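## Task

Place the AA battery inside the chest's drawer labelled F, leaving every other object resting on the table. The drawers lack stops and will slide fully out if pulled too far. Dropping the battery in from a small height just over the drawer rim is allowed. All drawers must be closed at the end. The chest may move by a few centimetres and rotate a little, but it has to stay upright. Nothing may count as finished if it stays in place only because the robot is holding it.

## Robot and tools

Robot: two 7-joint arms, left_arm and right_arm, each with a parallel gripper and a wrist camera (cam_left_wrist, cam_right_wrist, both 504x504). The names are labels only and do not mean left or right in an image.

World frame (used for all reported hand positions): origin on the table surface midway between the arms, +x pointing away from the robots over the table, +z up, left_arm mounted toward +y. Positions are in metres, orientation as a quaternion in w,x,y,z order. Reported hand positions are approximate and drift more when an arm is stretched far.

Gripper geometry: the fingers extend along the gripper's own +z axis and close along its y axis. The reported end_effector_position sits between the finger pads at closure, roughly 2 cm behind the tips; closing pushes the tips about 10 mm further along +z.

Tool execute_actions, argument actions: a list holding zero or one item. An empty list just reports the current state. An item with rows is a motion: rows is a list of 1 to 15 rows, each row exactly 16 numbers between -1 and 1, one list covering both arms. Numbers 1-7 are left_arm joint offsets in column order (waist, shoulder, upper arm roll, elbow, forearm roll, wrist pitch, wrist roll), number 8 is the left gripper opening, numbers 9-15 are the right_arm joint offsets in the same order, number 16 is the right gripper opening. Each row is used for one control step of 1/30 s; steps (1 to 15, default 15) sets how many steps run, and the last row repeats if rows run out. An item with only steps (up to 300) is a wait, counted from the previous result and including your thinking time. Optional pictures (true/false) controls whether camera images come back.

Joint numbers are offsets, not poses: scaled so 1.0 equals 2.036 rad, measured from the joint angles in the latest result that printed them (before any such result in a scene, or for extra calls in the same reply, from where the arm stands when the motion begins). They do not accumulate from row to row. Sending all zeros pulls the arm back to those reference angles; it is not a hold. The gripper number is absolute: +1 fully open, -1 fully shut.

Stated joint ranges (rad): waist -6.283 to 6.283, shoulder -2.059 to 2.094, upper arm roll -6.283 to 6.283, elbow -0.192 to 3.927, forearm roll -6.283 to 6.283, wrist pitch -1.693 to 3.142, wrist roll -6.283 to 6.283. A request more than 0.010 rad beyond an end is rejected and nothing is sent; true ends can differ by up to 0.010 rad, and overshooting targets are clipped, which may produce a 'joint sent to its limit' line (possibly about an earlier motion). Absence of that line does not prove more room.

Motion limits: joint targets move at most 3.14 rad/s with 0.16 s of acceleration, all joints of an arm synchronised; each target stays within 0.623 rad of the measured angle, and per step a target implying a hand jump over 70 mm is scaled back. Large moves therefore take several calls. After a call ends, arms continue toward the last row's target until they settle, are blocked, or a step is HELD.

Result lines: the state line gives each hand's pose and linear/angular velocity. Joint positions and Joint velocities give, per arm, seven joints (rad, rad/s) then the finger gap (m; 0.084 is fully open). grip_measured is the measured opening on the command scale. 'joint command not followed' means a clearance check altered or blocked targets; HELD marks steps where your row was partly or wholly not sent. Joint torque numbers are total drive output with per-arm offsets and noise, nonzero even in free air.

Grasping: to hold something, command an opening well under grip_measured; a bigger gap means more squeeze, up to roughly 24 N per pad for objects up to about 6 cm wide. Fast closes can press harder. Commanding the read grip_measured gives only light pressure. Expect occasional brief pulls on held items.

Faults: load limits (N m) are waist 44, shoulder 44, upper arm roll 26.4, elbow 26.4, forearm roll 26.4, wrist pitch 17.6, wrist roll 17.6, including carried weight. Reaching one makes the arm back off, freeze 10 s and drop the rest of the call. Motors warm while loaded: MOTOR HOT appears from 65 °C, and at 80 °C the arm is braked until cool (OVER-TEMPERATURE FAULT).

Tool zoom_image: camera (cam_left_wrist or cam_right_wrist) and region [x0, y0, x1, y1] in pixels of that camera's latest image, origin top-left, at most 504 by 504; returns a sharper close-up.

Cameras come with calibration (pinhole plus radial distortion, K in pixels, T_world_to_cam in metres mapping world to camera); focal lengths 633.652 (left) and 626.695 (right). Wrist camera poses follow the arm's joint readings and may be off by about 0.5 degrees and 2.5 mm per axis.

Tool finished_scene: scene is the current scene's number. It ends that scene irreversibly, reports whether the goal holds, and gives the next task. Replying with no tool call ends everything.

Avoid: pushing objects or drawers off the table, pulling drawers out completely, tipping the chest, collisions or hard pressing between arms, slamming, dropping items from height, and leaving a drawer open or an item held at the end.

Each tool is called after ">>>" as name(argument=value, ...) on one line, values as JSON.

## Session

>>> execute_actions(actions=[])

Scene clock: 0.00 s of 7200.00 s.
left_arm: end_effector_position=(+0.6461, +0.4649, +0.2918) grip_measured=+1.00 end_effector_quat_wxyz=(+0.260, +0.436, +0.839, +0.196) end_effector_velocity=(+0.000, -0.000, +0.000) end_effector_angular_velocity=(+0.001, -0.001, -0.001) | right_arm: end_effector_position=(+0.3538, +0.2859, +0.2983) grip_measured=+1.00 end_effector_quat_wxyz=(+0.133, -0.534, +0.833, +0.060) end_effector_velocity=(-0.000, +0.001, +0.000) end_effector_angular_velocity=(+0.001, -0.001, +0.000)
Joint positions: left_arm=[-0.071  0.31   0.232  1.401  0.022  0.44  -2.161  0.084] | right_arm=[ 1.044  0.538 -0.263  1.941  0.162  1.13   2.901  0.084]
Joint velocities: left_arm=[-0.    -0.     0.     0.    -0.    -0.     0.001 -0.   ] | right_arm=[ 0.001 -0.     0.    -0.    -0.    -0.002  0.     0.   ]
Joint torques (N m, as the arm reports them, + toward a larger angle): no reading
Motor temperatures (°C, as the motors report them): left_arm=[28 27 32 35 30 26 31] | right_arm=[28 29 33 28 29 31 31]
camera_calibration (this result's frames):
cam_left_wrist: T_world_to_cam=[[0.608271, 0.548344, 0.573868, -0.7831], [0.494794, -0.827287, 0.266035, 0.0533666], [0.620633, 0.122125, -0.774532, -0.102884], [0, 0, 0, 1]] pos_world=[0.513785, 0.486122, 0.355512]
cam_right_wrist: T_world_to_cam=[[-0.90367, 0.426271, -0.0409122, 0.246479], [0.398561, 0.872157, 0.28371, -0.40537], [0.156619, 0.240074, -0.958037, 0.292983], [0, 0, 0, 1]] pos_world=[0.338413, 0.178142, 0.40578]

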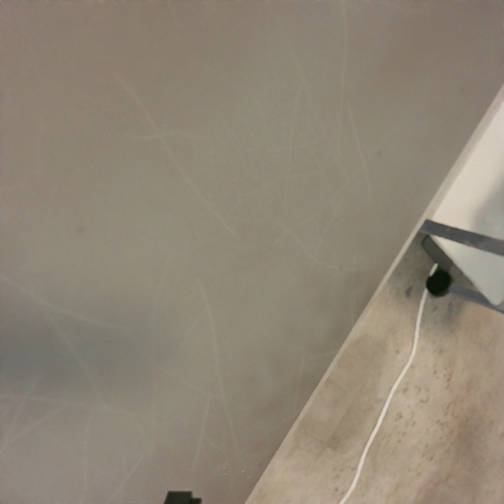

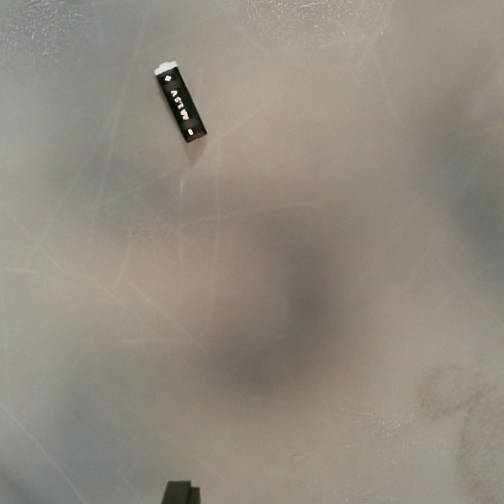

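>>> execute_actions(actions=[{"rows":[[0,-0.811,-0.114,-0.558,-0.011,0.128,0.29,1,-0.562,-0.755,0.129,-0.708,-0.08,-0.211,0.118,1]],"steps":15}], pictures=false)

>>> execute_actions(actions=[{"steps":45}])

Scene clock: 13.47 s of 7200.00 s.
left_arm: end_effector_position=(+0.5054, +0.3959, +0.2927) grip_measured=+1.00 end_effector_quat_wxyz=(+0.208, +0.603, +0.756, +0.146) end_effector_velocity=(-0.362, -0.104, -0.021) end_effector_angular_velocity=(+0.166, +0.223, -0.683) | right_arm: end_effector_position=(+0.4471, +0.1609, +0.3619) grip_measured=+1.00 end_effector_quat_wxyz=(+0.202, -0.399, +0.890, +0.086) end_effector_velocity=(+0.160, -0.341, +0.130) end_effector_angular_velocity=(+0.264, -0.142, -0.654)
Joint positions: left_arm=[-0.072 -0.107  0.109  0.984  0.01   0.577 -1.85   0.084] | right_arm=[ 0.77   0.264 -0.165  1.668  0.101  0.969  2.991  0.084]
Joint velocities: left_arm=[-0.    -1.06  -0.213 -1.054 -0.02   0.236  0.537 -0.   ] | right_arm=[-0.651 -0.653  0.183 -0.647 -0.115 -0.299  0.169  0.   ]
Joint torques (N m, as the arm reports them, + toward a larger angle): left_arm=[ -0.32 -16.29   0.56  18.35  -0.61  -1.54  -0.5 ] | right_arm=[  2.08 -21.48  -0.31  15.47   0.18  -2.09  -0.45]
Motor temperatures (°C, as the motors report them): left_arm=[28 28 32 36 30 26 31] | right_arm=[28 30 33 29 29 32 31]
Steps of this call (steps 1 to 90: nothing new was sent; then 9.97 s passed at rest; steps 91 to 105: all 15 steps of this action). Readings (joint positions):
91: left_arm=[-0.071 0.310 0.232 1.401 0.022 0.440 -2.161] | right_arm=[1.044 0.538 -0.263 1.941 0.162 1.130 2.901]
92: left_arm=[-0.071 0.308 0.231 1.398 0.022 0.441 -2.158] | right_arm=[1.042 0.535 -0.260 1.938 0.161 1.127 2.902]
94: left_arm=[-0.070 0.274 0.219 1.361 0.020 0.457 -2.123] | right_arm=[1.014 0.507 -0.240 1.904 0.153 1.105 2.915]
98: left_arm=[-0.072 0.134 0.169 1.225 0.016 0.510 -2.003] | right_arm=[0.920 0.414 -0.215 1.819 0.131 1.048 2.946]
105: the state above

Scene clock: 14.97 s of 7200.00 s.
left_arm: end_effector_position=(+0.2628, +0.3737, +0.3786) grip_measured=+1.00 end_effector_quat_wxyz=(+0.333, +0.685, +0.583, +0.283) end_effector_velocity=(-0.000, +0.000, +0.001) end_effector_angular_velocity=(-0.000, -0.004, +0.000) | right_arm: end_effector_position=(+0.3349, -0.2797, +0.4024) grip_measured=+1.00 end_effector_quat_wxyz=(+0.387, -0.008, +0.922, +0.003) end_effector_velocity=(-0.015, -0.015, -0.009) end_effector_angular_velocity=(-0.006, -0.029, -0.047)
Joint positions: left_arm=[-0.071 -1.34   0.     0.265 -0.001  0.701 -1.571  0.084] | right_arm=[-0.094 -0.988 -0.     0.509 -0.     0.702  3.14   0.084]
Joint velocities: left_arm=[-0.    -0.004  0.    -0.     0.    -0.    -0.     0.   ] | right_arm=[-0.047 -0.09   0.009 -0.078 -0.005 -0.017  0.008 -0.   ]
Joint torques (N m, as the arm reports them, + toward a larger angle): left_arm=[-0.79  3.93  0.58 19.05 -0.44 -1.86 -0.54] | right_arm=[ 1.45  0.48  0.13 16.54  0.02 -2.31 -0.17]
Motor temperatures (°C, as the motors report them): left_arm=[28 28 32 36 30 26 31] | right_arm=[28 29 33 30 29 32 31]
Steps of this call (steps 1 to 45: the robot went on to your last target). Readings (joint positions):
1: left_arm=[-0.072 -0.142 0.103 0.949 0.009 0.585 -1.833] | right_arm=[0.748 0.242 -0.159 1.646 0.097 0.959 2.996]
2: left_arm=[-0.072 -0.178 0.096 0.913 0.009 0.592 -1.816] | right_arm=[0.727 0.220 -0.153 1.624 0.094 0.949 3.001]
4: left_arm=[-0.072 -0.250 0.084 0.842 0.007 0.606 -1.786] | right_arm=[0.683 0.176 -0.142 1.580 0.087 0.931 3.012]
8: left_arm=[-0.072 -0.403 0.064 0.698 0.005 0.630 -1.732] | right_arm=[0.594 0.088 -0.122 1.492 0.074 0.899 3.030]
45: the state above
camera_calibration (this result's frames):
cam_left_wrist: T_world_to_cam=[[0.590519, -0.0833047, 0.802713, -0.395695], [-0.148049, -0.98896, 0.00627964, 0.472212], [0.793328, -0.122549, -0.596333, 0.191982], [0, 0, 0, 1]] pos_world=[0.151272, 0.457563, 0.429149]
cam_right_wrist: T_world_to_cam=[[-0.0140836, 0.999898, 0.0022747, 0.319874], [0.700794, 0.00824798, 0.713316, -0.44977], [0.713224, 0.0116402, -0.700839, 0.177657], [0, 0, 0, 1]] pos_world=[0.192992, -0.3182, 0.444609]

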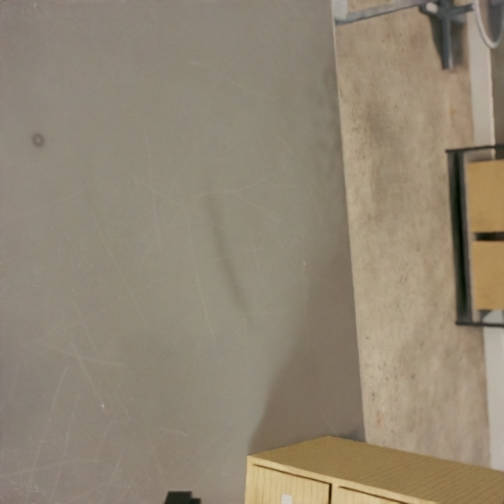

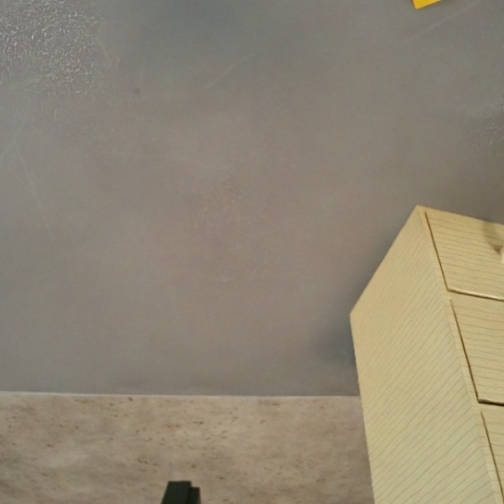

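>>> execute_actions(actions=[{"rows":[[-0.2,0,0,0,0,0,0,1,0.2,0,0,0,0,-0.03,0,1]],"steps":15}], pictures=false)

>>> execute_actions(actions=[{"steps":12}])

Scene clock: 19.10 s of 7200.00 s.
left_arm: end_effector_position=(+0.2211, +0.2612, +0.3787) grip_measured=+1.00 end_effector_quat_wxyz=(+0.381, +0.784, +0.440, +0.213) end_effector_velocity=(-0.029, -0.048, +0.000) end_effector_angular_velocity=(-0.005, +0.001, -0.181) | right_arm: end_effector_position=(+0.3126, -0.1424, +0.4158) grip_measured=+1.00 end_effector_quat_wxyz=(+0.406, -0.180, +0.893, +0.081) end_effector_velocity=(-0.034, +0.097, +0.010) end_effector_angular_velocity=(+0.028, -0.033, +0.280)
Joint positions: left_arm=[-0.46  -1.34   0.     0.265 -0.001  0.701 -1.571  0.084] | right_arm=[ 0.285 -0.989  0.001  0.509 -0.     0.645  3.14   0.084]
Joint velocities: left_arm=[-0.182  0.001  0.005  0.     0.    -0.002 -0.     0.   ] | right_arm=[ 0.289  0.007 -0.014  0.005  0.001 -0.043  0.001 -0.   ]
Joint torques (N m, as the arm reports them, + toward a larger angle): left_arm=[ 1.37  4.42  0.94 19.11 -0.59 -1.74 -0.47] | right_arm=[-1.41  0.41 -0.6  15.95  0.07 -2.22 -0.15]
Motor temperatures (°C, as the motors report them): left_arm=[28 27 32 36 30 26 31] | right_arm=[28 29 33 30 29 32 31]
Steps of this call (steps 1 to 30: the robot went on to your last target; steps 31 to 100: nothing new was sent; then 0.30 s passed at rest; steps 101 to 115: all 15 steps of this action). Readings (joint positions):
101: left_arm=[-0.072 -1.341 0.000 0.265 -0.001 0.701 -1.571] | right_arm=[-0.100 -0.999 -0.000 0.500 -0.001 0.700 3.141]
102: left_arm=[-0.074 -1.341 0.000 0.265 -0.001 0.701 -1.571] | right_arm=[-0.097 -0.999 -0.000 0.500 -0.001 0.700 3.141]
104: left_arm=[-0.110 -1.341 0.001 0.265 -0.001 0.701 -1.571] | right_arm=[-0.062 -0.998 -0.002 0.501 -0.001 0.694 3.141]
108: left_arm=[-0.286 -1.341 0.000 0.265 -0.001 0.701 -1.571] | right_arm=[0.090 -0.994 0.000 0.504 -0.001 0.673 3.141]
115: the state above

Scene clock: 19.50 s of 7200.00 s.
left_arm: end_effector_position=(+0.2181, +0.2564, +0.3786) grip_measured=+1.00 end_effector_quat_wxyz=(+0.383, +0.788, +0.433, +0.210) end_effector_velocity=(-0.001, -0.001, +0.001) end_effector_angular_velocity=(-0.001, -0.001, -0.006) | right_arm: end_effector_position=(+0.3094, -0.1334, +0.4168) grip_measured=+1.00 end_effector_quat_wxyz=(+0.406, -0.191, +0.889, +0.087) end_effector_velocity=(-0.001, +0.003, +0.001) end_effector_angular_velocity=(-0.000, -0.002, +0.009)
Joint positions: left_arm=[-0.478 -1.34   0.     0.265 -0.001  0.701 -1.571  0.084] | right_arm=[ 0.312 -0.988 -0.001  0.509 -0.     0.641  3.14   0.084]
Joint velocities: left_arm=[-0.006 -0.001  0.     0.001 -0.     0.     0.    -0.   ] | right_arm=[ 0.008 -0.     0.001  0.     0.    -0.001 -0.001 -0.   ]
Joint torques (N m, as the arm reports them, + toward a larger angle): left_arm=[-0.8   4.57  0.6  19.33 -0.74 -1.83 -0.48] | right_arm=[ 0.77  0.52  0.09 16.24  0.17 -2.25 -0.31]
Motor temperatures (°C, as the motors report them): left_arm=[28 27 32 36 30 26 31] | right_arm=[28 29 33 30 29 32 31]
Steps of this call (steps 1 to 12: the robot went on to your last target). Readings (joint positions):
1: left_arm=[-0.465 -1.340 0.000 0.265 -0.001 0.701 -1.571] | right_arm=[0.293 -0.989 0.000 0.509 -0.000 0.644 3.140]
2: left_arm=[-0.468 -1.340 0.000 0.265 -0.001 0.701 -1.571] | right_arm=[0.298 -0.989 -0.000 0.509 -0.000 0.643 3.140]
4: left_arm=[-0.473 -1.340 0.000 0.265 -0.001 0.701 -1.571] | right_arm=[0.305 -0.988 -0.001 0.509 -0.000 0.642 3.140]
8: left_arm=[-0.477 -1.340 0.000 0.265 -0.001 0.701 -1.571] | right_arm=[0.310 -0.988 -0.001 0.509 -0.000 0.641 3.140]
12: the state above
camera_calibration (this result's frames):
cam_left_wrist: T_world_to_cam=[[0.509534, -0.309882, 0.802713, -0.303351], [-0.526859, -0.849929, 0.00632258, 0.396552], [0.68029, -0.426138, -0.596332, 0.315514], [0, 0, 0, 1]] pos_world=[0.148854, 0.377491, 0.429148]
cam_right_wrist: T_world_to_cam=[[-0.407975, 0.91299, 0.00253822, 0.283423], [0.599773, 0.265914, 0.754694, -0.394991], [0.688353, 0.309418, -0.656072, 0.233003], [0, 0, 0, 1]] pos_world=[0.192146, -0.225824, 0.450245]

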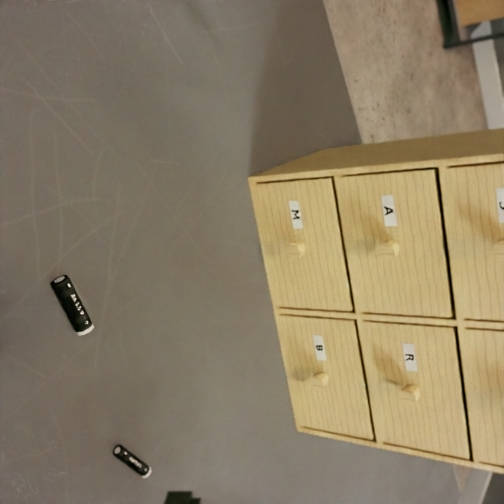

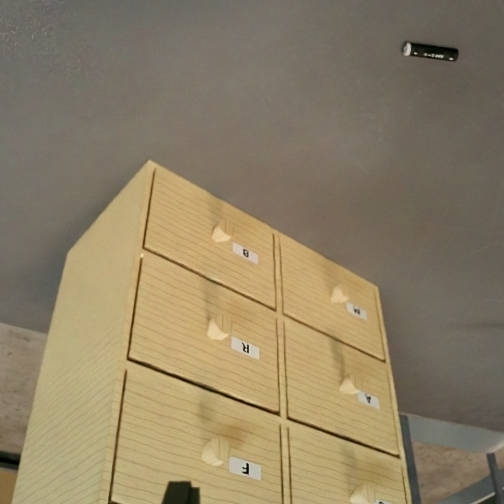

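>>> zoom_image(camera="cam_left_wrist", region=[30, 260, 180, 490])

>>> zoom_image(camera="cam_right_wrist", region=[160, 280, 300, 500])

Region (30, 260, 180, 490) of cam_left_wrist's 504x504 image, scaled by 2.191, with more detail than that image has; it fills the left 329 columns of this view, and the rest is white.

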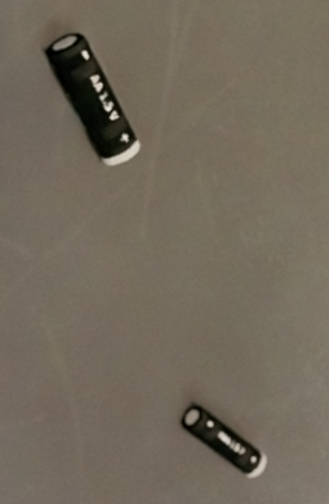

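Region (160, 280, 300, 500) of cam_right_wrist's 504x504 image, scaled by 2.291, with more detail than that image has; it fills the left 321 columns of this view, and the rest is white.

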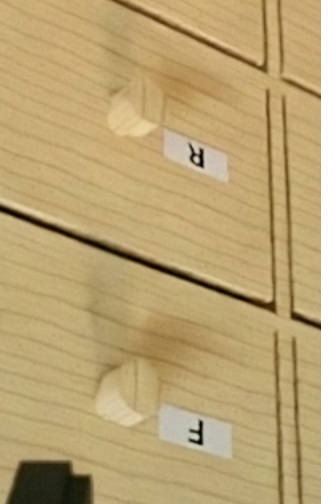

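>>> execute_actions(actions=[{"rows":[[0.308,0.39,0,0.095,0.97,0.07,0,0.1,0.191,0.804,0,0.564,0,0.18,-0.363,0.1]],"steps":15}], pictures=false)

>>> execute_actions(actions=[{"steps":45}])

Scene clock: 43.60 s of 7200.00 s.
left_arm: end_effector_position=(+0.2970, +0.3874, +0.3035) grip_measured=+0.09 end_effector_quat_wxyz=(+0.102, +0.805, +0.502, +0.300) end_effector_velocity=(+0.111, +0.345, -0.161) end_effector_angular_velocity=(+1.287, +0.514, +0.421) | right_arm: end_effector_position=(+0.3395, -0.0001, +0.4457) grip_measured=+0.09 end_effector_quat_wxyz=(+0.311, -0.494, +0.812, +0.035) end_effector_velocity=(+0.135, +0.318, +0.041) end_effector_angular_velocity=(-0.551, +0.010, +0.944)
Joint positions: left_arm=[-0.156 -0.957  0.     0.364  0.403  0.774 -1.571  0.048] | right_arm=[ 0.548 -0.49  -0.     1.009 -0.     0.862  2.707  0.048]
Joint velocities: left_arm=[ 0.648  0.874  0.001  0.2    1.146  0.147  0.001 -0.   ] | right_arm=[ 0.361  1.253  0.001  1.251  0.     0.342 -0.723 -0.   ]
Joint torques (N m, as the arm reports them, + toward a larger angle): left_arm=[-1.06 -1.59  0.91 19.72  0.09 -1.17 -0.41] | right_arm=[ 0.58 -6.92 -0.01 15.58  0.01 -2.37 -0.33]
Motor temperatures (°C, as the motors report them): left_arm=[28 27 32 37 30 26 31] | right_arm=[28 29 33 31 29 32 31]
Steps of this call (steps 1 to 30: the robot went on to your last target; steps 31 to 100: nothing new was sent; then 20.27 s passed at rest; steps 101 to 115: all 15 steps of this action). Readings (joint positions):
101: left_arm=[-0.479 -1.340 0.000 0.265 -0.001 0.701 -1.571] | right_arm=[0.313 -0.988 -0.000 0.509 -0.000 0.641 3.140]
102: left_arm=[-0.476 -1.338 0.000 0.266 0.003 0.701 -1.571] | right_arm=[0.314 -0.986 -0.001 0.512 -0.000 0.643 3.136]
104: left_arm=[-0.441 -1.304 -0.001 0.278 0.039 0.710 -1.571] | right_arm=[0.337 -0.951 -0.002 0.547 -0.000 0.666 3.098]
108: left_arm=[-0.320 -1.174 0.000 0.314 0.166 0.737 -1.571] | right_arm=[0.434 -0.783 -0.000 0.716 -0.000 0.755 2.934]
115: the state above

Scene clock: 45.10 s of 7200.00 s.
left_arm: end_effector_position=(+0.3884, +0.5762, +0.3516) grip_measured=+0.09 end_effector_quat_wxyz=(-0.454, +0.743, +0.056, +0.489) end_effector_velocity=(+0.001, -0.000, -0.000) end_effector_angular_velocity=(+0.000, +0.001, -0.001) | right_arm: end_effector_position=(+0.4030, +0.1687, +0.1026) grip_measured=+0.09 end_effector_quat_wxyz=(+0.003, -0.700, +0.714, -0.000) end_effector_velocity=(-0.008, -0.004, -0.019) end_effector_angular_velocity=(-0.027, +0.027, +0.007)
Joint positions: left_arm=[ 0.149 -0.546  0.     0.458  1.974  0.843 -1.571  0.048] | right_arm=[ 0.7    0.645 -0.001  1.658 -0.     1.007  2.401  0.048]
Joint velocities: left_arm=[ 0.     0.002 -0.     0.001  0.001 -0.001 -0.    -0.   ] | right_arm=[ 0.003  0.025  0.002 -0.008 -0.     0.005 -0.002 -0.   ]
Joint torques (N m, as the arm reports them, + toward a larger angle): left_arm=[-0.39 -7.12  0.51 18.93 -0.52  1.36 -0.71] | right_arm=[  0.93 -26.63  -0.42  15.03   0.05  -1.63  -0.29]
Motor temperatures (°C, as the motors report them): left_arm=[28 27 32 37 30 26 31] | right_arm=[28 29 33 31 29 32 31]
Steps of this call (steps 1 to 45: the robot went on to your last target). Readings (joint positions):
1: left_arm=[-0.134 -0.928 0.000 0.371 0.442 0.779 -1.571] | right_arm=[0.559 -0.448 -0.000 1.051 -0.000 0.873 2.684]
2: left_arm=[-0.113 -0.900 0.000 0.377 0.483 0.784 -1.571] | right_arm=[0.570 -0.406 -0.000 1.092 -0.000 0.883 2.663]
4: left_arm=[-0.073 -0.846 0.000 0.390 0.571 0.793 -1.571] | right_arm=[0.589 -0.323 -0.000 1.174 -0.000 0.901 2.625]
8: left_arm=[0.002 -0.744 0.000 0.413 0.778 0.810 -1.571] | right_arm=[0.618 -0.163 -0.000 1.301 -0.000 0.928 2.566]
45: the state above
camera_calibration (this result's frames):
cam_left_wrist: T_world_to_cam=[[0.513719, -0.604764, -0.608566, 0.395191], [-0.506152, 0.359104, -0.784127, 0.331481], [0.69275, 0.710848, -0.121624, -0.507066], [0, 0, 0, 1]] pos_world=[0.316033, 0.480409, 0.438752]
cam_right_wrist: T_world_to_cam=[[-0.999687, 0.0247097, -0.00397398, 0.435561], [0.0247008, 0.999692, 0.00227998, -0.109237], [0.00402909, 0.0021811, -0.99999, 0.231903], [0, 0, 0, 1]] pos_world=[0.437189, 0.0979345, 0.23388]

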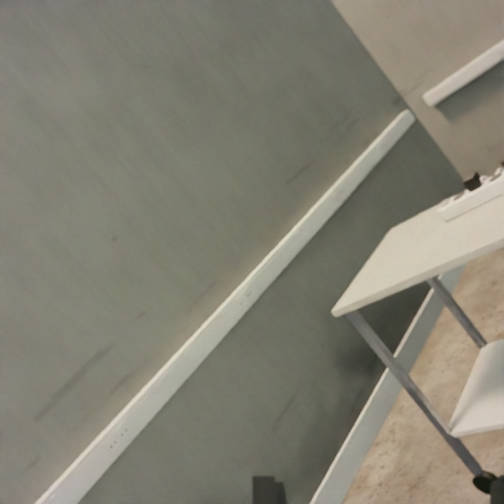

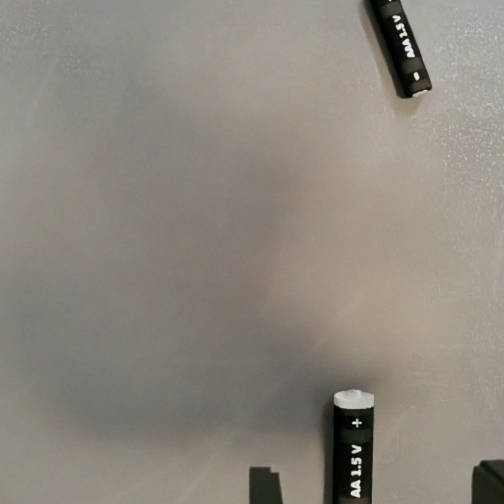

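>>> execute_actions(actions=[{"rows":[[0,0.2318,0,0.0555,0.5735,0.0407,0,0.1,0.0077,0.0612,0,-0.0149,0,-0.0732,0.0074,0.1]],"steps":15}], pictures=false)

>>> execute_actions(actions=[{"steps":20}])

Scene clock: 54.27 s of 7200.00 s.
left_arm: end_effector_position=(+0.4818, +0.5189, +0.2858) grip_measured=+0.09 end_effector_quat_wxyz=(-0.531, +0.635, -0.305, +0.471) end_effector_velocity=(+0.184, -0.302, -0.110) end_effector_angular_velocity=(+1.534, +0.436, -1.728) | right_arm: end_effector_position=(+0.3968, +0.1757, +0.0260) grip_measured=+0.09 end_effector_quat_wxyz=(+0.001, -0.700, +0.714, -0.000) end_effector_velocity=(-0.008, -0.007, -0.026) end_effector_angular_velocity=(-0.021, +0.020, -0.002)
Joint positions: left_arm=[ 0.149 -0.168  0.     0.548  2.711  0.909 -1.571  0.048] | right_arm=[ 0.715  0.767 -0.001  1.629 -0.     0.86   2.416  0.048]
Joint velocities: left_arm=[-0.001  0.575 -0.002  0.139  2.324  0.103 -0.001 -0.   ] | right_arm=[ 0.001  0.031  0.001 -0.022 -0.001 -0.024  0.005 -0.   ]
Joint torques (N m, as the arm reports them, + toward a larger angle): left_arm=[ -0.93 -15.66   0.49  16.6   -0.51   2.3   -0.8 ] | right_arm=[  1.01 -27.03  -0.54  14.56   0.03  -1.54  -0.22]
Motor temperatures (°C, as the motors report them): left_arm=[28 27 32 37 30 26 31] | right_arm=[28 30 33 31 29 32 31]
Steps of this call (steps 1 to 15: the robot went on to your last target; steps 16 to 90: nothing new was sent; then 5.67 s passed at rest; steps 91 to 105: all 15 steps of this action). Readings (joint positions):
91: left_arm=[0.149 -0.546 0.000 0.458 1.974 0.843 -1.571] | right_arm=[0.700 0.649 -0.001 1.657 -0.000 1.007 2.401]
92: left_arm=[0.149 -0.544 0.000 0.459 1.977 0.844 -1.571] | right_arm=[0.701 0.650 -0.001 1.657 -0.000 1.004 2.402]
94: left_arm=[0.149 -0.518 0.000 0.467 2.015 0.849 -1.571] | right_arm=[0.704 0.672 -0.002 1.656 -0.000 0.968 2.405]
98: left_arm=[0.149 -0.366 0.001 0.502 2.225 0.875 -1.571] | right_arm=[0.713 0.752 0.000 1.626 -0.000 0.890 2.413]
105: the state above

Scene clock: 54.93 s of 7200.00 s.
left_arm: end_effector_position=(+0.5048, +0.4570, +0.2608) grip_measured=+0.09 end_effector_quat_wxyz=(+0.515, -0.515, +0.484, -0.485) end_effector_velocity=(+0.000, -0.002, -0.002) end_effector_angular_velocity=(+0.004, +0.004, -0.007) | right_arm: end_effector_position=(+0.3961, +0.1756, +0.0240) grip_measured=+0.09 end_effector_quat_wxyz=(-0.000, -0.700, +0.714, -0.000) end_effector_velocity=(+0.000, +0.000, +0.000) end_effector_angular_velocity=(+0.001, -0.000, -0.001)
Joint positions: left_arm=[ 0.149 -0.075  0.     0.571  3.14   0.926 -1.571  0.048] | right_arm=[ 0.716  0.77  -0.001  1.627 -0.     0.858  2.417  0.048]
Joint velocities: left_arm=[-0.     0.004 -0.001  0.     0.008  0.    -0.001  0.   ] | right_arm=[-0.001 -0.     0.    -0.     0.001 -0.001  0.     0.   ]
Joint torques (N m, as the arm reports them, + toward a larger angle): left_arm=[ -0.73 -13.77   0.54  15.72  -0.9    1.98  -0.64] | right_arm=[  1.15 -26.73  -0.56  14.02   0.15  -1.54  -0.22]
Motor temperatures (°C, as the motors report them): left_arm=[28 27 32 37 30 26 31] | right_arm=[28 30 33 31 29 32 31]
Steps of this call (steps 1 to 20: the robot went on to your last target). Readings (joint positions):
1: left_arm=[0.149 -0.149 0.000 0.553 2.789 0.913 -1.571] | right_arm=[0.715 0.768 -0.001 1.628 -0.000 0.860 2.416]
2: left_arm=[0.149 -0.133 0.000 0.557 2.864 0.916 -1.571] | right_arm=[0.715 0.768 -0.001 1.627 -0.000 0.859 2.416]
4: left_arm=[0.149 -0.106 0.000 0.563 2.991 0.920 -1.571] | right_arm=[0.716 0.769 -0.001 1.627 -0.000 0.859 2.416]
8: left_arm=[0.149 -0.083 0.000 0.569 3.103 0.924 -1.571] | right_arm=[0.716 0.769 -0.001 1.627 -0.000 0.858 2.416]
20: the state above
camera_calibration (this result's frames):
cam_left_wrist: T_world_to_cam=[[-0.0249027, -0.0135272, -0.999598, 0.31171], [-0.0558494, 0.998366, -0.0121191, -0.358857], [0.998129, 0.0555252, -0.0256175, -0.393735], [0, 0, 0, 1]] pos_world=[0.380719, 0.384349, 0.297149]
cam_right_wrist: T_world_to_cam=[[-0.999711, 0.0240286, -0.000355084, 0.428171], [0.0240292, 0.99971, -0.00182739, -0.115426], [0.000311071, -0.00183539, -0.999998, 0.155415], [0, 0, 0, 1]] pos_world=[0.430773, 0.105389, 0.155356]

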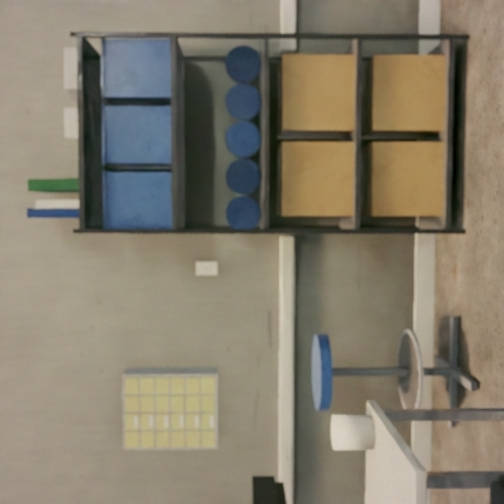

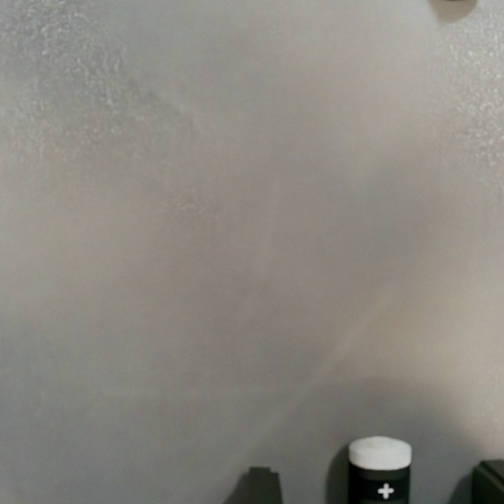

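>>> execute_actions(actions=[{"rows":[[0,0,0,0,0,0,0,0.1,0,0,0,0,0,0,0,-0.05],[0,0,0,0,0,0,0,0.1,0,0,0,0,0,0,0,-0.2],[0,0,0,0,0,0,0,0.1,0,0,0,0,0,0,0,-0.33],[0,0,0,0,0,0,0,0.1,0,0,0,0,0,0,0,-0.45],[0,0,0,0,0,0,0,0.1,0,0,0,0,0,0,0,-0.54],[0,0,0,0,0,0,0,0.1,0,0,0,0,0,0,0,-0.6],[0,0,0,0,0,0,0,0.1,0,0,0,0,0,0,0,-0.66],[0,0,0,0,0,0,0,0.1,0,0,0,0,0,0,0,-0.72],[0,0,0,0,0,0,0,0.1,0,0,0,0,0,0,0,-0.78],[0,0,0,0,0,0,0,0.1,0,0,0,0,0,0,0,-0.85],[0,0,0,0,0,0,0,0.1,0,0,0,0,0,0,0,-0.92]],"steps":15}])

Scene clock: 61.20 s of 7200.00 s.
left_arm: end_effector_position=(+0.5048, +0.4570, +0.2608) grip_measured=+0.09 end_effector_quat_wxyz=(+0.515, -0.515, +0.484, -0.485) end_effector_velocity=(+0.000, -0.000, -0.000) end_effector_angular_velocity=(-0.001, +0.000, -0.001) | right_arm: end_effector_position=(+0.3968, +0.1762, +0.0251) grip_measured=-0.69 end_effector_quat_wxyz=(+0.001, -0.700, +0.714, -0.000) end_effector_velocity=(-0.001, +0.000, -0.001) end_effector_angular_velocity=(+0.000, +0.000, -0.001)
Joint positions: left_arm=[ 0.149 -0.075  0.     0.571  3.14   0.926 -1.571  0.048] | right_arm=[ 0.716  0.769 -0.001  1.629 -0.     0.857  2.417  0.014]
Joint velocities: left_arm=[-0.     0.001 -0.     0.001  0.     0.    -0.001 -0.   ] | right_arm=[ 0.001  0.001  0.    -0.001  0.    -0.002  0.002  0.   ]
Joint torques (N m, as the arm reports them, + toward a larger angle): left_arm=[ -0.78 -14.22   0.42  15.92  -1.01   2.17  -0.65] | right_arm=[  1.76 -21.44   0.28  10.15   0.32  -0.76  -0.17]
Motor temperatures (°C, as the motors report them): left_arm=[28 27 32 37 30 26 31] | right_arm=[28 30 33 30 29 32 31]
Steps of this call (steps 1 to 15: the robot went on to your last target; steps 16 to 90: nothing new was sent; then 2.77 s passed at rest; steps 91 to 105: all 15 steps of this action). Readings (joint positions):
91: left_arm=[0.149 -0.075 0.000 0.571 3.141 0.926 -1.571] | right_arm=[0.716 0.770 -0.001 1.627 -0.000 0.858 2.417]
92: left_arm=[0.149 -0.075 0.000 0.571 3.141 0.926 -1.571] | right_arm=[0.716 0.770 -0.001 1.628 -0.000 0.857 2.417]
94: left_arm=[0.149 -0.075 0.000 0.571 3.141 0.926 -1.571] | right_arm=[0.716 0.769 -0.001 1.629 -0.000 0.857 2.417]
98: left_arm=[0.149 -0.075 0.000 0.571 3.140 0.926 -1.571] | right_arm=[0.716 0.769 -0.001 1.629 -0.000 0.857 2.417]
105: the state above
camera_calibration (this result's frames):
cam_left_wrist: T_world_to_cam=[[-0.024913, -0.0135208, -0.999598, 0.311707], [-0.055839, 0.998366, -0.0121125, -0.358861], [0.998129, 0.0555148, -0.0256272, -0.393727], [0, 0, 0, 1]] pos_world=[0.380718, 0.384347, 0.297145]
cam_right_wrist: T_world_to_cam=[[-0.999703, 0.0242557, -0.00232016, 0.428919], [0.0242554, 0.999706, 0.000150016, -0.116098], [0.00232311, 0.0000936956, -0.999997, 0.155442], [0, 0, 0, 1]] pos_world=[0.431246, 0.105645, 0.156455]

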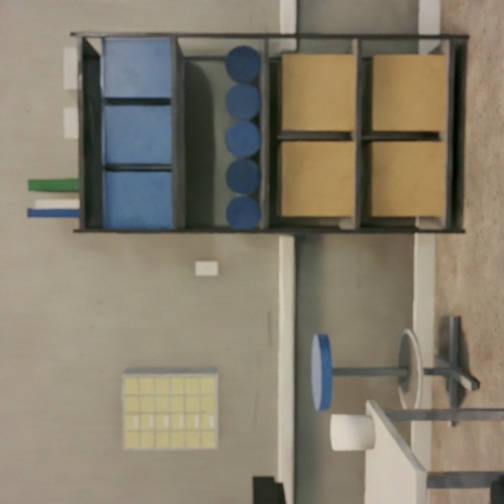

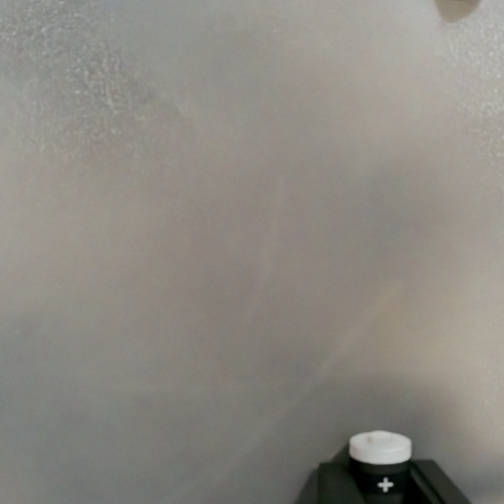

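>>> execute_actions(actions=[{"rows":[[0,0,0,0,0,0,0,0.1,0,-0.408,0,-0.043,0,0.367,0,-0.92],[0,0,0,0,0,0,0,0.1,0,-0.408,0,-0.043,0,0.367,0,-0.92],[0,0,0,0,0,0,0,0.1,0,-0.408,0,-0.043,0,0.367,0,-0.92],[0,0,0,0,0,0,0,0.1,0,-0.408,0,-0.043,0,0.367,0,-0.92],[0,0,0,0,0,0,0,0.1,0,-0.408,0,-0.043,0,0.367,0,-0.92],[0,0,0,0,0,0,0,0.1,0,-0.408,0,-0.043,0,0.367,0,-0.92],[0,0,0,0,0,0,0,0.1,0,-0.408,0,-0.043,0,0.367,0,-0.92],[0,0,0,0,0,0,0,0.1,0,-0.408,0,-0.043,0,0.367,0,-0.92],[0,0,0,0,0,0,0,0.1,0,-0.408,0,-0.043,0,0.367,0,-0.92],[0,0,0,0,0,0,0,0.1,0,-0.408,0,-0.043,0,0.367,0,-0.92],[0,0,0,0,0,0,0,0.1,-0.425,-0.408,0,-0.043,0,0.367,-0.879,-0.92]],"steps":15}], pictures=false)

>>> execute_actions(actions=[{"steps":40}])

Scene clock: 74.50 s of 7200.00 s.
left_arm: end_effector_position=(+0.5048, +0.4570, +0.2608) grip_measured=+0.09 end_effector_quat_wxyz=(+0.515, -0.515, +0.484, -0.485) end_effector_velocity=(+0.000, -0.001, +0.000) end_effector_angular_velocity=(-0.000, -0.000, -0.001) | right_arm: end_effector_position=(+0.3863, +0.1335, +0.1534) grip_measured=-0.69 end_effector_quat_wxyz=(-0.023, -0.704, +0.710, +0.002) end_effector_velocity=(+0.212, -0.347, +0.175) end_effector_angular_velocity=(-0.097, +0.055, -0.135)
Joint positions: left_arm=[ 0.149 -0.075  0.     0.571  3.14   0.926 -1.571  0.048] | right_arm=[0.672 0.5   0.006 1.587 0.001 1.133 2.368 0.014]
Joint velocities: left_arm=[-0.    -0.    -0.001  0.    -0.001 -0.    -0.    -0.   ] | right_arm=[-0.577 -0.419 -0.094 -0.111 -0.007  0.416 -0.52  -0.   ]
Joint torques (N m, as the arm reports them, + toward a larger angle): left_arm=[ -0.72 -13.95   0.6   15.93  -0.86   2.1   -0.73] | right_arm=[ -0.74 -27.53  -1.98  16.1   -0.16  -1.48  -0.15]
Motor temperatures (°C, as the motors report them): left_arm=[28 27 32 37 30 26 31] | right_arm=[28 30 33 29 29 32 31]
Steps of this call (steps 1 to 15: the robot went on to your last target; steps 16 to 90: nothing new was sent; then 9.80 s passed at rest; steps 91 to 105: all 15 steps of this action). Readings (joint positions):
91: left_arm=[0.149 -0.075 0.000 0.571 3.140 0.926 -1.571] | right_arm=[0.716 0.769 -0.001 1.628 -0.000 0.858 2.417]
92: left_arm=[0.149 -0.075 0.000 0.571 3.140 0.926 -1.571] | right_arm=[0.716 0.768 -0.001 1.627 -0.000 0.861 2.417]
94: left_arm=[0.149 -0.075 0.000 0.571 3.140 0.926 -1.571] | right_arm=[0.716 0.743 0.001 1.610 0.000 0.900 2.417]
98: left_arm=[0.149 -0.075 0.000 0.571 3.140 0.926 -1.571] | right_arm=[0.717 0.640 0.001 1.598 0.000 1.004 2.417]
105: the state above

Scene clock: 75.83 s of 7200.00 s.
left_arm: end_effector_position=(+0.5048, +0.4570, +0.2608) grip_measured=+0.09 end_effector_quat_wxyz=(+0.515, -0.515, +0.484, -0.485) end_effector_velocity=(+0.000, -0.001, +0.001) end_effector_angular_velocity=(+0.000, -0.001, -0.001) | right_arm: end_effector_position=(+0.4341, -0.2762, +0.3856) grip_measured=-0.69 end_effector_quat_wxyz=(+0.001, +0.879, -0.478, -0.002) end_effector_velocity=(-0.095, -0.214, +0.112) end_effector_angular_velocity=(+0.011, -0.036, +2.052)
Joint positions: left_arm=[ 0.149 -0.075  0.     0.571  3.14   0.926 -1.571  0.048] | right_arm=[-0.089 -0.023 -0.001  1.544 -0.     1.571  1.016  0.014]
Joint velocities: left_arm=[-0.    -0.001 -0.001  0.001 -0.    -0.001  0.     0.   ] | right_arm=[-0.447 -0.296 -0.009 -0.017 -0.001  0.242 -2.508  0.   ]
Joint torques (N m, as the arm reports them, + toward a larger angle): left_arm=[ -0.8  -14.17   0.55  15.8   -0.76   2.18  -0.66] | right_arm=[  3.13 -13.89   0.71  14.84   0.22  -1.73  -0.29]
Motor temperatures (°C, as the motors report them): left_arm=[28 27 32 37 30 26 31] | right_arm=[28 30 33 29 29 32 31]
Steps of this call (steps 1 to 40: the robot went on to your last target). Readings (joint positions):
1: left_arm=[0.149 -0.075 0.000 0.571 3.140 0.926 -1.571] | right_arm=[0.653 0.485 0.003 1.583 0.000 1.147 2.350]
2: left_arm=[0.149 -0.075 0.000 0.571 3.140 0.926 -1.571] | right_arm=[0.634 0.470 0.000 1.581 0.000 1.160 2.333]
4: left_arm=[0.149 -0.075 0.000 0.571 3.140 0.926 -1.571] | right_arm=[0.598 0.439 -0.001 1.580 -0.000 1.186 2.298]
8: left_arm=[0.149 -0.075 0.000 0.571 3.140 0.926 -1.571] | right_arm=[0.525 0.380 -0.000 1.575 -0.000 1.235 2.224]
40: the state above
camera_calibration (this result's frames):
cam_left_wrist: T_world_to_cam=[[-0.0249128, -0.0135209, -0.999598, 0.311707], [-0.0558394, 0.998366, -0.0121126, -0.358861], [0.998129, 0.0555152, -0.0256271, -0.393728], [0, 0, 0, 1]] pos_world=[0.380718, 0.384347, 0.297145]
cam_right_wrist: T_world_to_cam=[[-0.841644, -0.540018, 0.00402185, 0.251066], [-0.540021, 0.841652, 0.000627863, 0.536239], [-0.00372406, -0.00164345, -0.999992, 0.517995], [0, 0, 0, 1]] pos_world=[0.502817, -0.314895, 0.516644]

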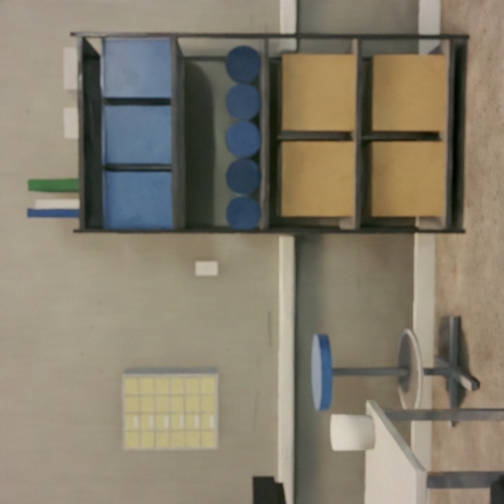

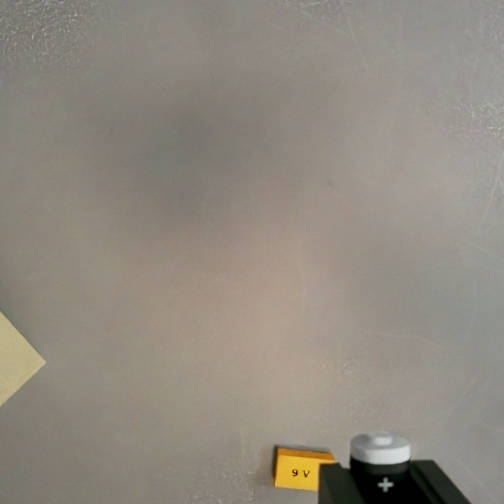

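>>> execute_actions(actions=[{"rows":[[-0.36,0.1841,0,0.2392,0,-0.0557,0,0.1,-0.0295,-0.0192,0,-0.0015,0,0.0162,-0.191,-0.92]],"steps":15}], pictures=false)

>>> execute_actions(actions=[{"steps":35}])

Scene clock: 83.43 s of 7200.00 s.
left_arm: end_effector_position=(+0.5454, +0.2880, +0.2653) grip_measured=+0.09 end_effector_quat_wxyz=(+0.441, -0.441, +0.552, -0.554) end_effector_velocity=(+0.023, -0.411, +0.002) end_effector_angular_velocity=(+0.001, +0.002, -0.654) | right_arm: end_effector_position=(+0.4201, -0.3035, +0.3997) grip_measured=-0.69 end_effector_quat_wxyz=(+0.000, +0.945, -0.327, -0.000) end_effector_velocity=(+0.000, -0.000, +0.000) end_effector_angular_velocity=(-0.000, -0.001, +0.002)
Joint positions: left_arm=[-0.137  0.078  0.     0.77   3.14   0.88  -1.571  0.048] | right_arm=[-0.149 -0.062 -0.001  1.541 -0.     1.604  0.627  0.014]
Joint velocities: left_arm=[-0.654  0.325 -0.     0.421  0.    -0.098  0.001  0.   ] | right_arm=[-0.001 -0.     0.     0.    -0.    -0.001 -0.002 -0.   ]
Joint torques (N m, as the arm reports them, + toward a larger angle): left_arm=[ -0.73 -17.07   0.31  15.8   -0.92   1.68  -0.78] | right_arm=[  0.83 -14.58  -0.26  15.24   0.15  -1.75  -0.26]
Motor temperatures (°C, as the motors report them): left_arm=[28 27 32 37 30 26 31] | right_arm=[28 29 33 30 29 32 31]
Steps of this call (steps 1 to 30: the robot went on to your last target; steps 31 to 100: nothing new was sent; then 3.77 s passed at rest; steps 101 to 115: all 15 steps of this action). Readings (joint positions):
101: left_arm=[0.149 -0.075 0.000 0.571 3.140 0.926 -1.571] | right_arm=[-0.149 -0.062 -0.001 1.541 -0.000 1.604 0.627]
102: left_arm=[0.146 -0.073 0.001 0.573 3.140 0.925 -1.571] | right_arm=[-0.149 -0.062 -0.001 1.541 -0.000 1.604 0.627]
104: left_arm=[0.115 -0.054 0.005 0.598 3.140 0.919 -1.571] | right_arm=[-0.149 -0.062 -0.001 1.541 -0.000 1.604 0.627]
108: left_arm=[0.018 0.000 0.000 0.670 3.140 0.903 -1.571] | right_arm=[-0.149 -0.062 -0.001 1.541 -0.000 1.604 0.627]
115: the state above

Scene clock: 84.60 s of 7200.00 s.
left_arm: end_effector_position=(+0.4883, +0.0007, +0.2603) grip_measured=+0.09 end_effector_quat_wxyz=(+0.308, -0.308, +0.636, -0.637) end_effector_velocity=(-0.002, -0.004, +0.000) end_effector_angular_velocity=(-0.000, -0.001, -0.007) | right_arm: end_effector_position=(+0.4201, -0.3035, +0.3997) grip_measured=-0.69 end_effector_quat_wxyz=(+0.000, +0.945, -0.327, -0.000) end_effector_velocity=(-0.000, -0.001, +0.000) end_effector_angular_velocity=(-0.000, -0.000, -0.002)
Joint positions: left_arm=[-0.583  0.299  0.001  1.058  3.14   0.813 -1.571  0.048] | right_arm=[-0.149 -0.062 -0.001  1.541 -0.     1.604  0.627  0.014]
Joint velocities: left_arm=[-0.004  0.001 -0.002  0.002  0.001  0.     0.001  0.   ] | right_arm=[-0.001 -0.     0.    -0.    -0.     0.     0.001 -0.   ]
Joint torques (N m, as the arm reports them, + toward a larger angle): left_arm=[ -0.45 -22.24   0.31  16.84  -0.98   2.09  -0.68] | right_arm=[  1.09 -14.62  -0.22  15.21   0.06  -1.66  -0.24]
Motor temperatures (°C, as the motors report them): left_arm=[28 27 32 37 30 26 31] | right_arm=[28 29 33 30 29 32 31]
Steps of this call (steps 1 to 35: the robot went on to your last target). Readings (joint positions):
1: left_arm=[-0.159 0.089 0.000 0.784 3.140 0.877 -1.571] | right_arm=[-0.149 -0.062 -0.001 1.541 -0.000 1.604 0.627]
2: left_arm=[-0.181 0.099 0.000 0.798 3.140 0.873 -1.571] | right_arm=[-0.149 -0.062 -0.001 1.541 -0.000 1.604 0.627]
4: left_arm=[-0.224 0.121 0.000 0.826 3.140 0.867 -1.571] | right_arm=[-0.149 -0.062 -0.001 1.541 -0.000 1.604 0.627]
8: left_arm=[-0.308 0.163 0.000 0.881 3.140 0.854 -1.571] | right_arm=[-0.149 -0.062 -0.001 1.541 -0.000 1.604 0.627]
35: the state above
camera_calibration (this result's frames):
cam_left_wrist: T_world_to_cam=[[-0.0284418, 0.00745989, -0.999568, 0.306315], [0.625702, 0.77997, -0.0119828, -0.236895], [0.779543, -0.625772, -0.0268514, -0.244387], [0, 0, 0, 1]] pos_world=[0.347448, 0.0295551, 0.296782]
cam_right_wrist: T_world_to_cam=[[-0.622228, -0.782835, 0.00119179, 0.0597676], [-0.782836, 0.622228, -0.000502966, 0.587497], [-0.000347828, -0.00124594, -0.999999, 0.530696], [0, 0, 0, 1]] pos_world=[0.497287, -0.318108, 0.53092]

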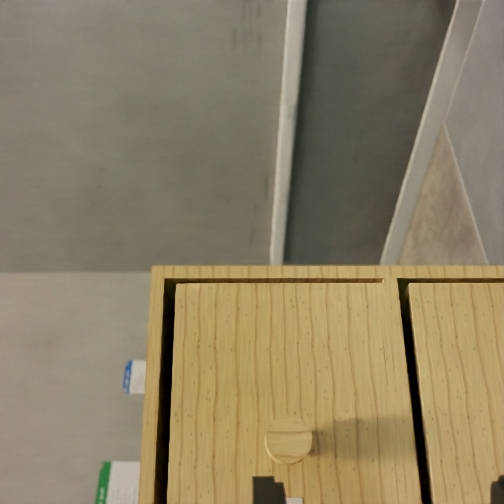

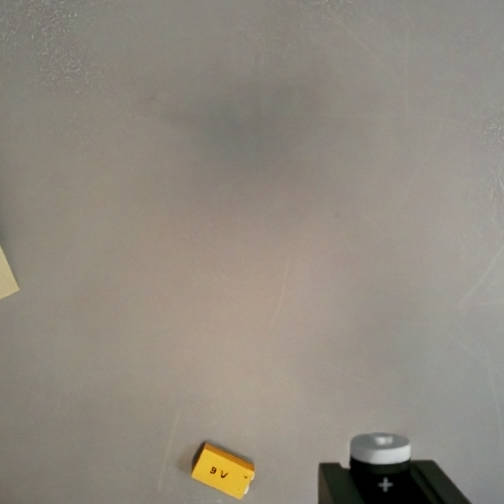

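>>> execute_actions(actions=[{"rows":[[0.0034,0.0729,0,0.1356,0,-0.0632,0,0.1,0,0,0,0,0,0,0,-0.92]],"steps":15}], pictures=false)

>>> execute_actions(actions=[{"steps":8}])

Scene clock: 92.17 s of 7200.00 s.
left_arm: end_effector_position=(+0.5369, -0.0319, +0.2745) grip_measured=+0.09 end_effector_quat_wxyz=(+0.309, -0.310, +0.636, -0.635) end_effector_velocity=(+0.009, -0.009, +0.004) end_effector_angular_velocity=(-0.001, +0.003, -0.002) | right_arm: end_effector_position=(+0.4201, -0.3035, +0.3997) grip_measured=-0.69 end_effector_quat_wxyz=(+0.000, +0.945, -0.327, -0.000) end_effector_velocity=(-0.000, +0.000, +0.000) end_effector_angular_velocity=(+0.001, -0.000, -0.000)
Joint positions: left_arm=[-0.576  0.444  0.001  1.326  3.14   0.687 -1.571  0.048] | right_arm=[-0.149 -0.062 -0.001  1.541 -0.     1.604  0.627  0.014]
Joint velocities: left_arm=[ 0.     0.033 -0.002  0.064 -0.001 -0.033 -0.001 -0.   ] | right_arm=[-0.    -0.    -0.    -0.     0.001  0.    -0.    -0.   ]
Joint torques (N m, as the arm reports them, + toward a larger angle): left_arm=[ -0.86 -26.32   0.33  18.06  -1.01   2.05  -0.68] | right_arm=[  1.09 -14.74  -0.28  15.26   0.2   -1.63  -0.22]
Motor temperatures (°C, as the motors report them): left_arm=[28 28 32 37 30 26 31] | right_arm=[28 29 33 30 29 32 31]
Steps of this call (steps 1 to 15: the robot went on to your last target; steps 16 to 90: nothing new was sent; then 4.07 s passed at rest; steps 91 to 105: all 15 steps of this action). Readings (joint positions):
91: left_arm=[-0.584 0.300 0.000 1.058 3.140 0.813 -1.571] | right_arm=[-0.149 -0.062 -0.001 1.541 -0.000 1.604 0.627]
92: left_arm=[-0.584 0.301 0.000 1.061 3.140 0.811 -1.571] | right_arm=[-0.149 -0.062 -0.001 1.541 -0.000 1.604 0.627]
94: left_arm=[-0.583 0.321 0.000 1.096 3.140 0.792 -1.571] | right_arm=[-0.149 -0.062 -0.001 1.541 -0.000 1.604 0.627]
98: left_arm=[-0.578 0.408 0.001 1.261 3.140 0.721 -1.571] | right_arm=[-0.149 -0.062 -0.001 1.541 -0.000 1.604 0.627]
105: the state above

Scene clock: 92.43 s of 7200.00 s.
left_arm: end_effector_position=(+0.5383, -0.0325, +0.2756) grip_measured=+0.09 end_effector_quat_wxyz=(+0.309, -0.310, +0.636, -0.635) end_effector_velocity=(+0.001, -0.001, +0.000) end_effector_angular_velocity=(+0.000, -0.000, +0.000) | right_arm: end_effector_position=(+0.4201, -0.3035, +0.3997) grip_measured=-0.69 end_effector_quat_wxyz=(+0.000, +0.945, -0.327, -0.000) end_effector_velocity=(+0.000, +0.000, +0.000) end_effector_angular_velocity=(-0.000, -0.001, +0.001)
Joint positions: left_arm=[-0.576  0.447  0.001  1.333  3.14   0.684 -1.571  0.048] | right_arm=[-0.149 -0.062 -0.001  1.541 -0.     1.604  0.627  0.014]
Joint velocities: left_arm=[ 0.     0.004 -0.     0.007 -0.    -0.003  0.001 -0.   ] | right_arm=[ 0.    -0.001  0.    -0.     0.    -0.001 -0.    -0.   ]
Joint torques (N m, as the arm reports them, + toward a larger angle): left_arm=[ -0.58 -25.85   0.17  17.7   -0.84   2.05  -0.68] | right_arm=[  1.04 -14.75  -0.23  15.15   0.14  -1.64  -0.14]
Motor temperatures (°C, as the motors report them): left_arm=[28 28 32 37 30 26 31] | right_arm=[28 29 33 30 29 32 31]
Steps of this call (steps 1 to 8: the robot went on to your last target). Readings (joint positions):
1: left_arm=[-0.576 0.445 0.001 1.328 3.140 0.686 -1.571] | right_arm=[-0.149 -0.062 -0.001 1.541 -0.000 1.604 0.627]
2: left_arm=[-0.576 0.446 0.001 1.329 3.140 0.686 -1.571] | right_arm=[-0.149 -0.062 -0.001 1.541 -0.000 1.604 0.627]
4: left_arm=[-0.576 0.447 0.001 1.331 3.140 0.685 -1.571] | right_arm=[-0.149 -0.062 -0.001 1.541 -0.000 1.604 0.627]
8: the state above
camera_calibration (this result's frames):
cam_left_wrist: T_world_to_cam=[[-0.029436, 0.00798991, -0.999535, 0.323822], [0.62044, 0.784162, -0.0120035, -0.239049], [0.783701, -0.620505, -0.0280399, -0.305471], [0, 0, 0, 1]] pos_world=[0.397245, -0.00468009, 0.312236]
cam_right_wrist: T_world_to_cam=[[-0.622229, -0.782835, 0.00119159, 0.0597677], [-0.782836, 0.622228, -0.000503125, 0.587497], [-0.000347576, -0.00124588, -0.999999, 0.530696], [0, 0, 0, 1]] pos_world=[0.497287, -0.318108, 0.53092]

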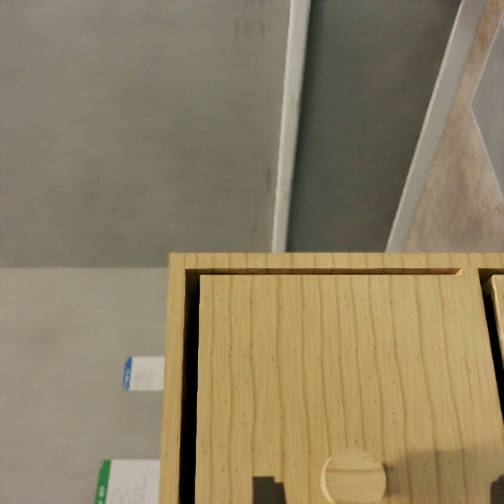

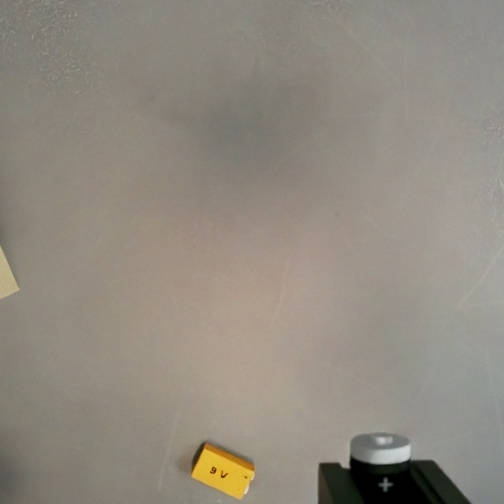

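>>> zoom_image(camera="cam_left_wrist", region=[240, 400, 504, 504])

Region (240, 400, 504, 504) of cam_left_wrist's 504x504 image, scaled by 1.909, with more detail than that image has; it fills the top 199 rows of this view, and the rest is white.

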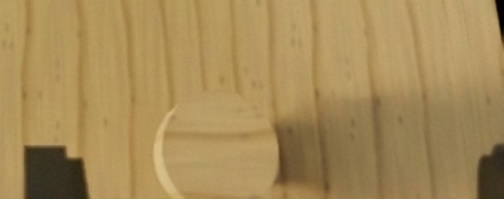

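>>> execute_actions(actions=[{"rows":[[0,0.0719,0,0.1163,0,-0.0441,0,0.0,0,0,0,0,0,0,0,-0.92]],"steps":15}], pictures=false)

>>> execute_actions(actions=[{"steps":6}])

Scene clock: 105.17 s of 7200.00 s.
left_arm: end_effector_position=(+0.5738, -0.0605, +0.2766) grip_measured=-0.01 end_effector_quat_wxyz=(+0.309, -0.310, +0.636, -0.636) end_effector_velocity=(+0.007, -0.007, +0.005) end_effector_angular_velocity=(-0.004, -0.006, -0.002) | right_arm: end_effector_position=(+0.4201, -0.3035, +0.3997) grip_measured=-0.69 end_effector_quat_wxyz=(+0.000, +0.945, -0.327, -0.000) end_effector_velocity=(-0.000, +0.000, -0.000) end_effector_angular_velocity=(+0.000, +0.001, -0.000)
Joint positions: left_arm=[-0.576  0.59   0.001  1.564  3.14   0.596 -1.571  0.044] | right_arm=[-0.149 -0.062 -0.001  1.541 -0.     1.604  0.627  0.014]
Joint velocities: left_arm=[-0.     0.027 -0.001  0.054  0.    -0.02   0.    -0.   ] | right_arm=[ 0.    -0.    -0.     0.     0.     0.001  0.    -0.   ]
Joint torques (N m, as the arm reports them, + toward a larger angle): left_arm=[ -0.77 -28.15   0.18  17.92  -0.86   1.98  -0.77] | right_arm=[  1.06 -14.7   -0.05  15.21   0.2   -1.65  -0.25]
Motor temperatures (°C, as the motors report them): left_arm=[28 28 32 37 30 26 31] | right_arm=[28 29 33 30 29 32 31]
Steps of this call (steps 1 to 15: the robot went on to your last target; steps 16 to 90: nothing new was sent; then 9.23 s passed at rest; steps 91 to 105: all 15 steps of this action). Readings (joint positions):
91: left_arm=[-0.576 0.448 0.001 1.334 3.140 0.684 -1.571] | right_arm=[-0.149 -0.062 -0.001 1.541 -0.000 1.604 0.627]
92: left_arm=[-0.576 0.450 0.001 1.337 3.140 0.682 -1.571] | right_arm=[-0.149 -0.062 -0.001 1.541 -0.000 1.604 0.627]
94: left_arm=[-0.576 0.472 0.001 1.373 3.140 0.668 -1.571] | right_arm=[-0.149 -0.062 -0.001 1.541 -0.000 1.604 0.627]
98: left_arm=[-0.576 0.559 0.001 1.514 3.140 0.618 -1.571] | right_arm=[-0.149 -0.062 -0.001 1.541 -0.000 1.604 0.627]
105: the state above

Scene clock: 105.37 s of 7200.00 s.
left_arm: end_effector_position=(+0.5745, -0.0610, +0.2768) grip_measured=-0.01 end_effector_quat_wxyz=(+0.310, -0.310, +0.636, -0.636) end_effector_velocity=(+0.002, -0.000, +0.000) end_effector_angular_velocity=(+0.001, -0.003, +0.001) | right_arm: end_effector_position=(+0.4201, -0.3035, +0.3997) grip_measured=-0.69 end_effector_quat_wxyz=(+0.000, +0.945, -0.327, -0.000) end_effector_velocity=(-0.000, -0.001, +0.000) end_effector_angular_velocity=(+0.000, -0.000, -0.000)
Joint positions: left_arm=[-0.576  0.593  0.001  1.569  3.14   0.595 -1.571  0.044] | right_arm=[-0.149 -0.062 -0.001  1.541 -0.     1.604  0.627  0.014]
Joint velocities: left_arm=[ 0.     0.005  0.002  0.009  0.    -0.002  0.001 -0.   ] | right_arm=[-0.001 -0.    -0.    -0.     0.     0.    -0.001  0.   ]
Joint torques (N m, as the arm reports them, + toward a larger angle): left_arm=[ -0.59 -28.52   0.18  18.15  -1.02   2.06  -0.69] | right_arm=[  0.86 -14.6   -0.32  15.26   0.11  -1.65  -0.25]
Motor temperatures (°C, as the motors report them): left_arm=[28 28 32 37 30 26 31] | right_arm=[28 29 33 30 29 32 31]
Steps of this call (steps 1 to 6: the robot went on to your last target). Readings (joint positions):
1: left_arm=[-0.576 0.591 0.001 1.566 3.140 0.596 -1.571] | right_arm=[-0.149 -0.062 -0.001 1.541 -0.000 1.604 0.627]
2: left_arm=[-0.576 0.592 0.001 1.567 3.140 0.595 -1.571] | right_arm=[-0.149 -0.062 -0.001 1.541 -0.000 1.604 0.627]
4: left_arm=[-0.576 0.592 0.001 1.568 3.140 0.595 -1.571] | right_arm=[-0.149 -0.062 -0.001 1.541 -0.000 1.604 0.627]
6: the state above
camera_calibration (this result's frames):
cam_left_wrist: T_world_to_cam=[[-0.0289577, 0.00764993, -0.999551, 0.326075], [0.620565, 0.784063, -0.0119775, -0.239278], [0.78362, -0.620634, -0.027452, -0.351598], [0, 0, 0, 1]] pos_world=[0.43345, -0.0330988, 0.31341]
cam_right_wrist: T_world_to_cam=[[-0.622228, -0.782835, 0.00119148, 0.0597677], [-0.782836, 0.622228, -0.000503157, 0.587497], [-0.000347486, -0.00124581, -0.999999, 0.530696], [0, 0, 0, 1]] pos_world=[0.497287, -0.318108, 0.53092]

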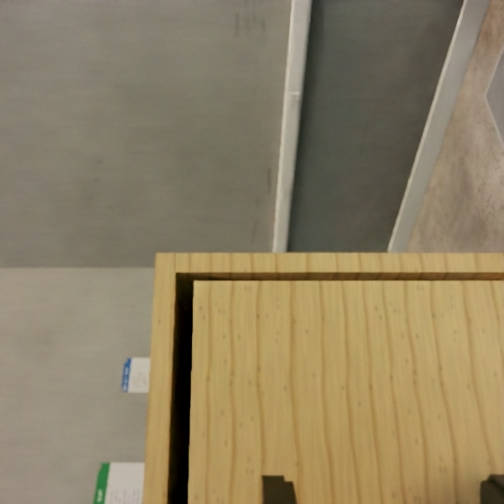

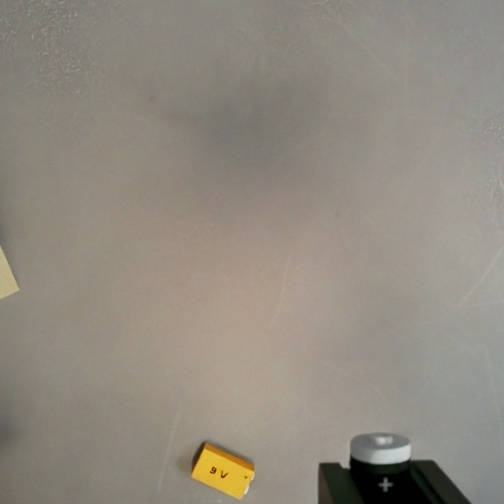

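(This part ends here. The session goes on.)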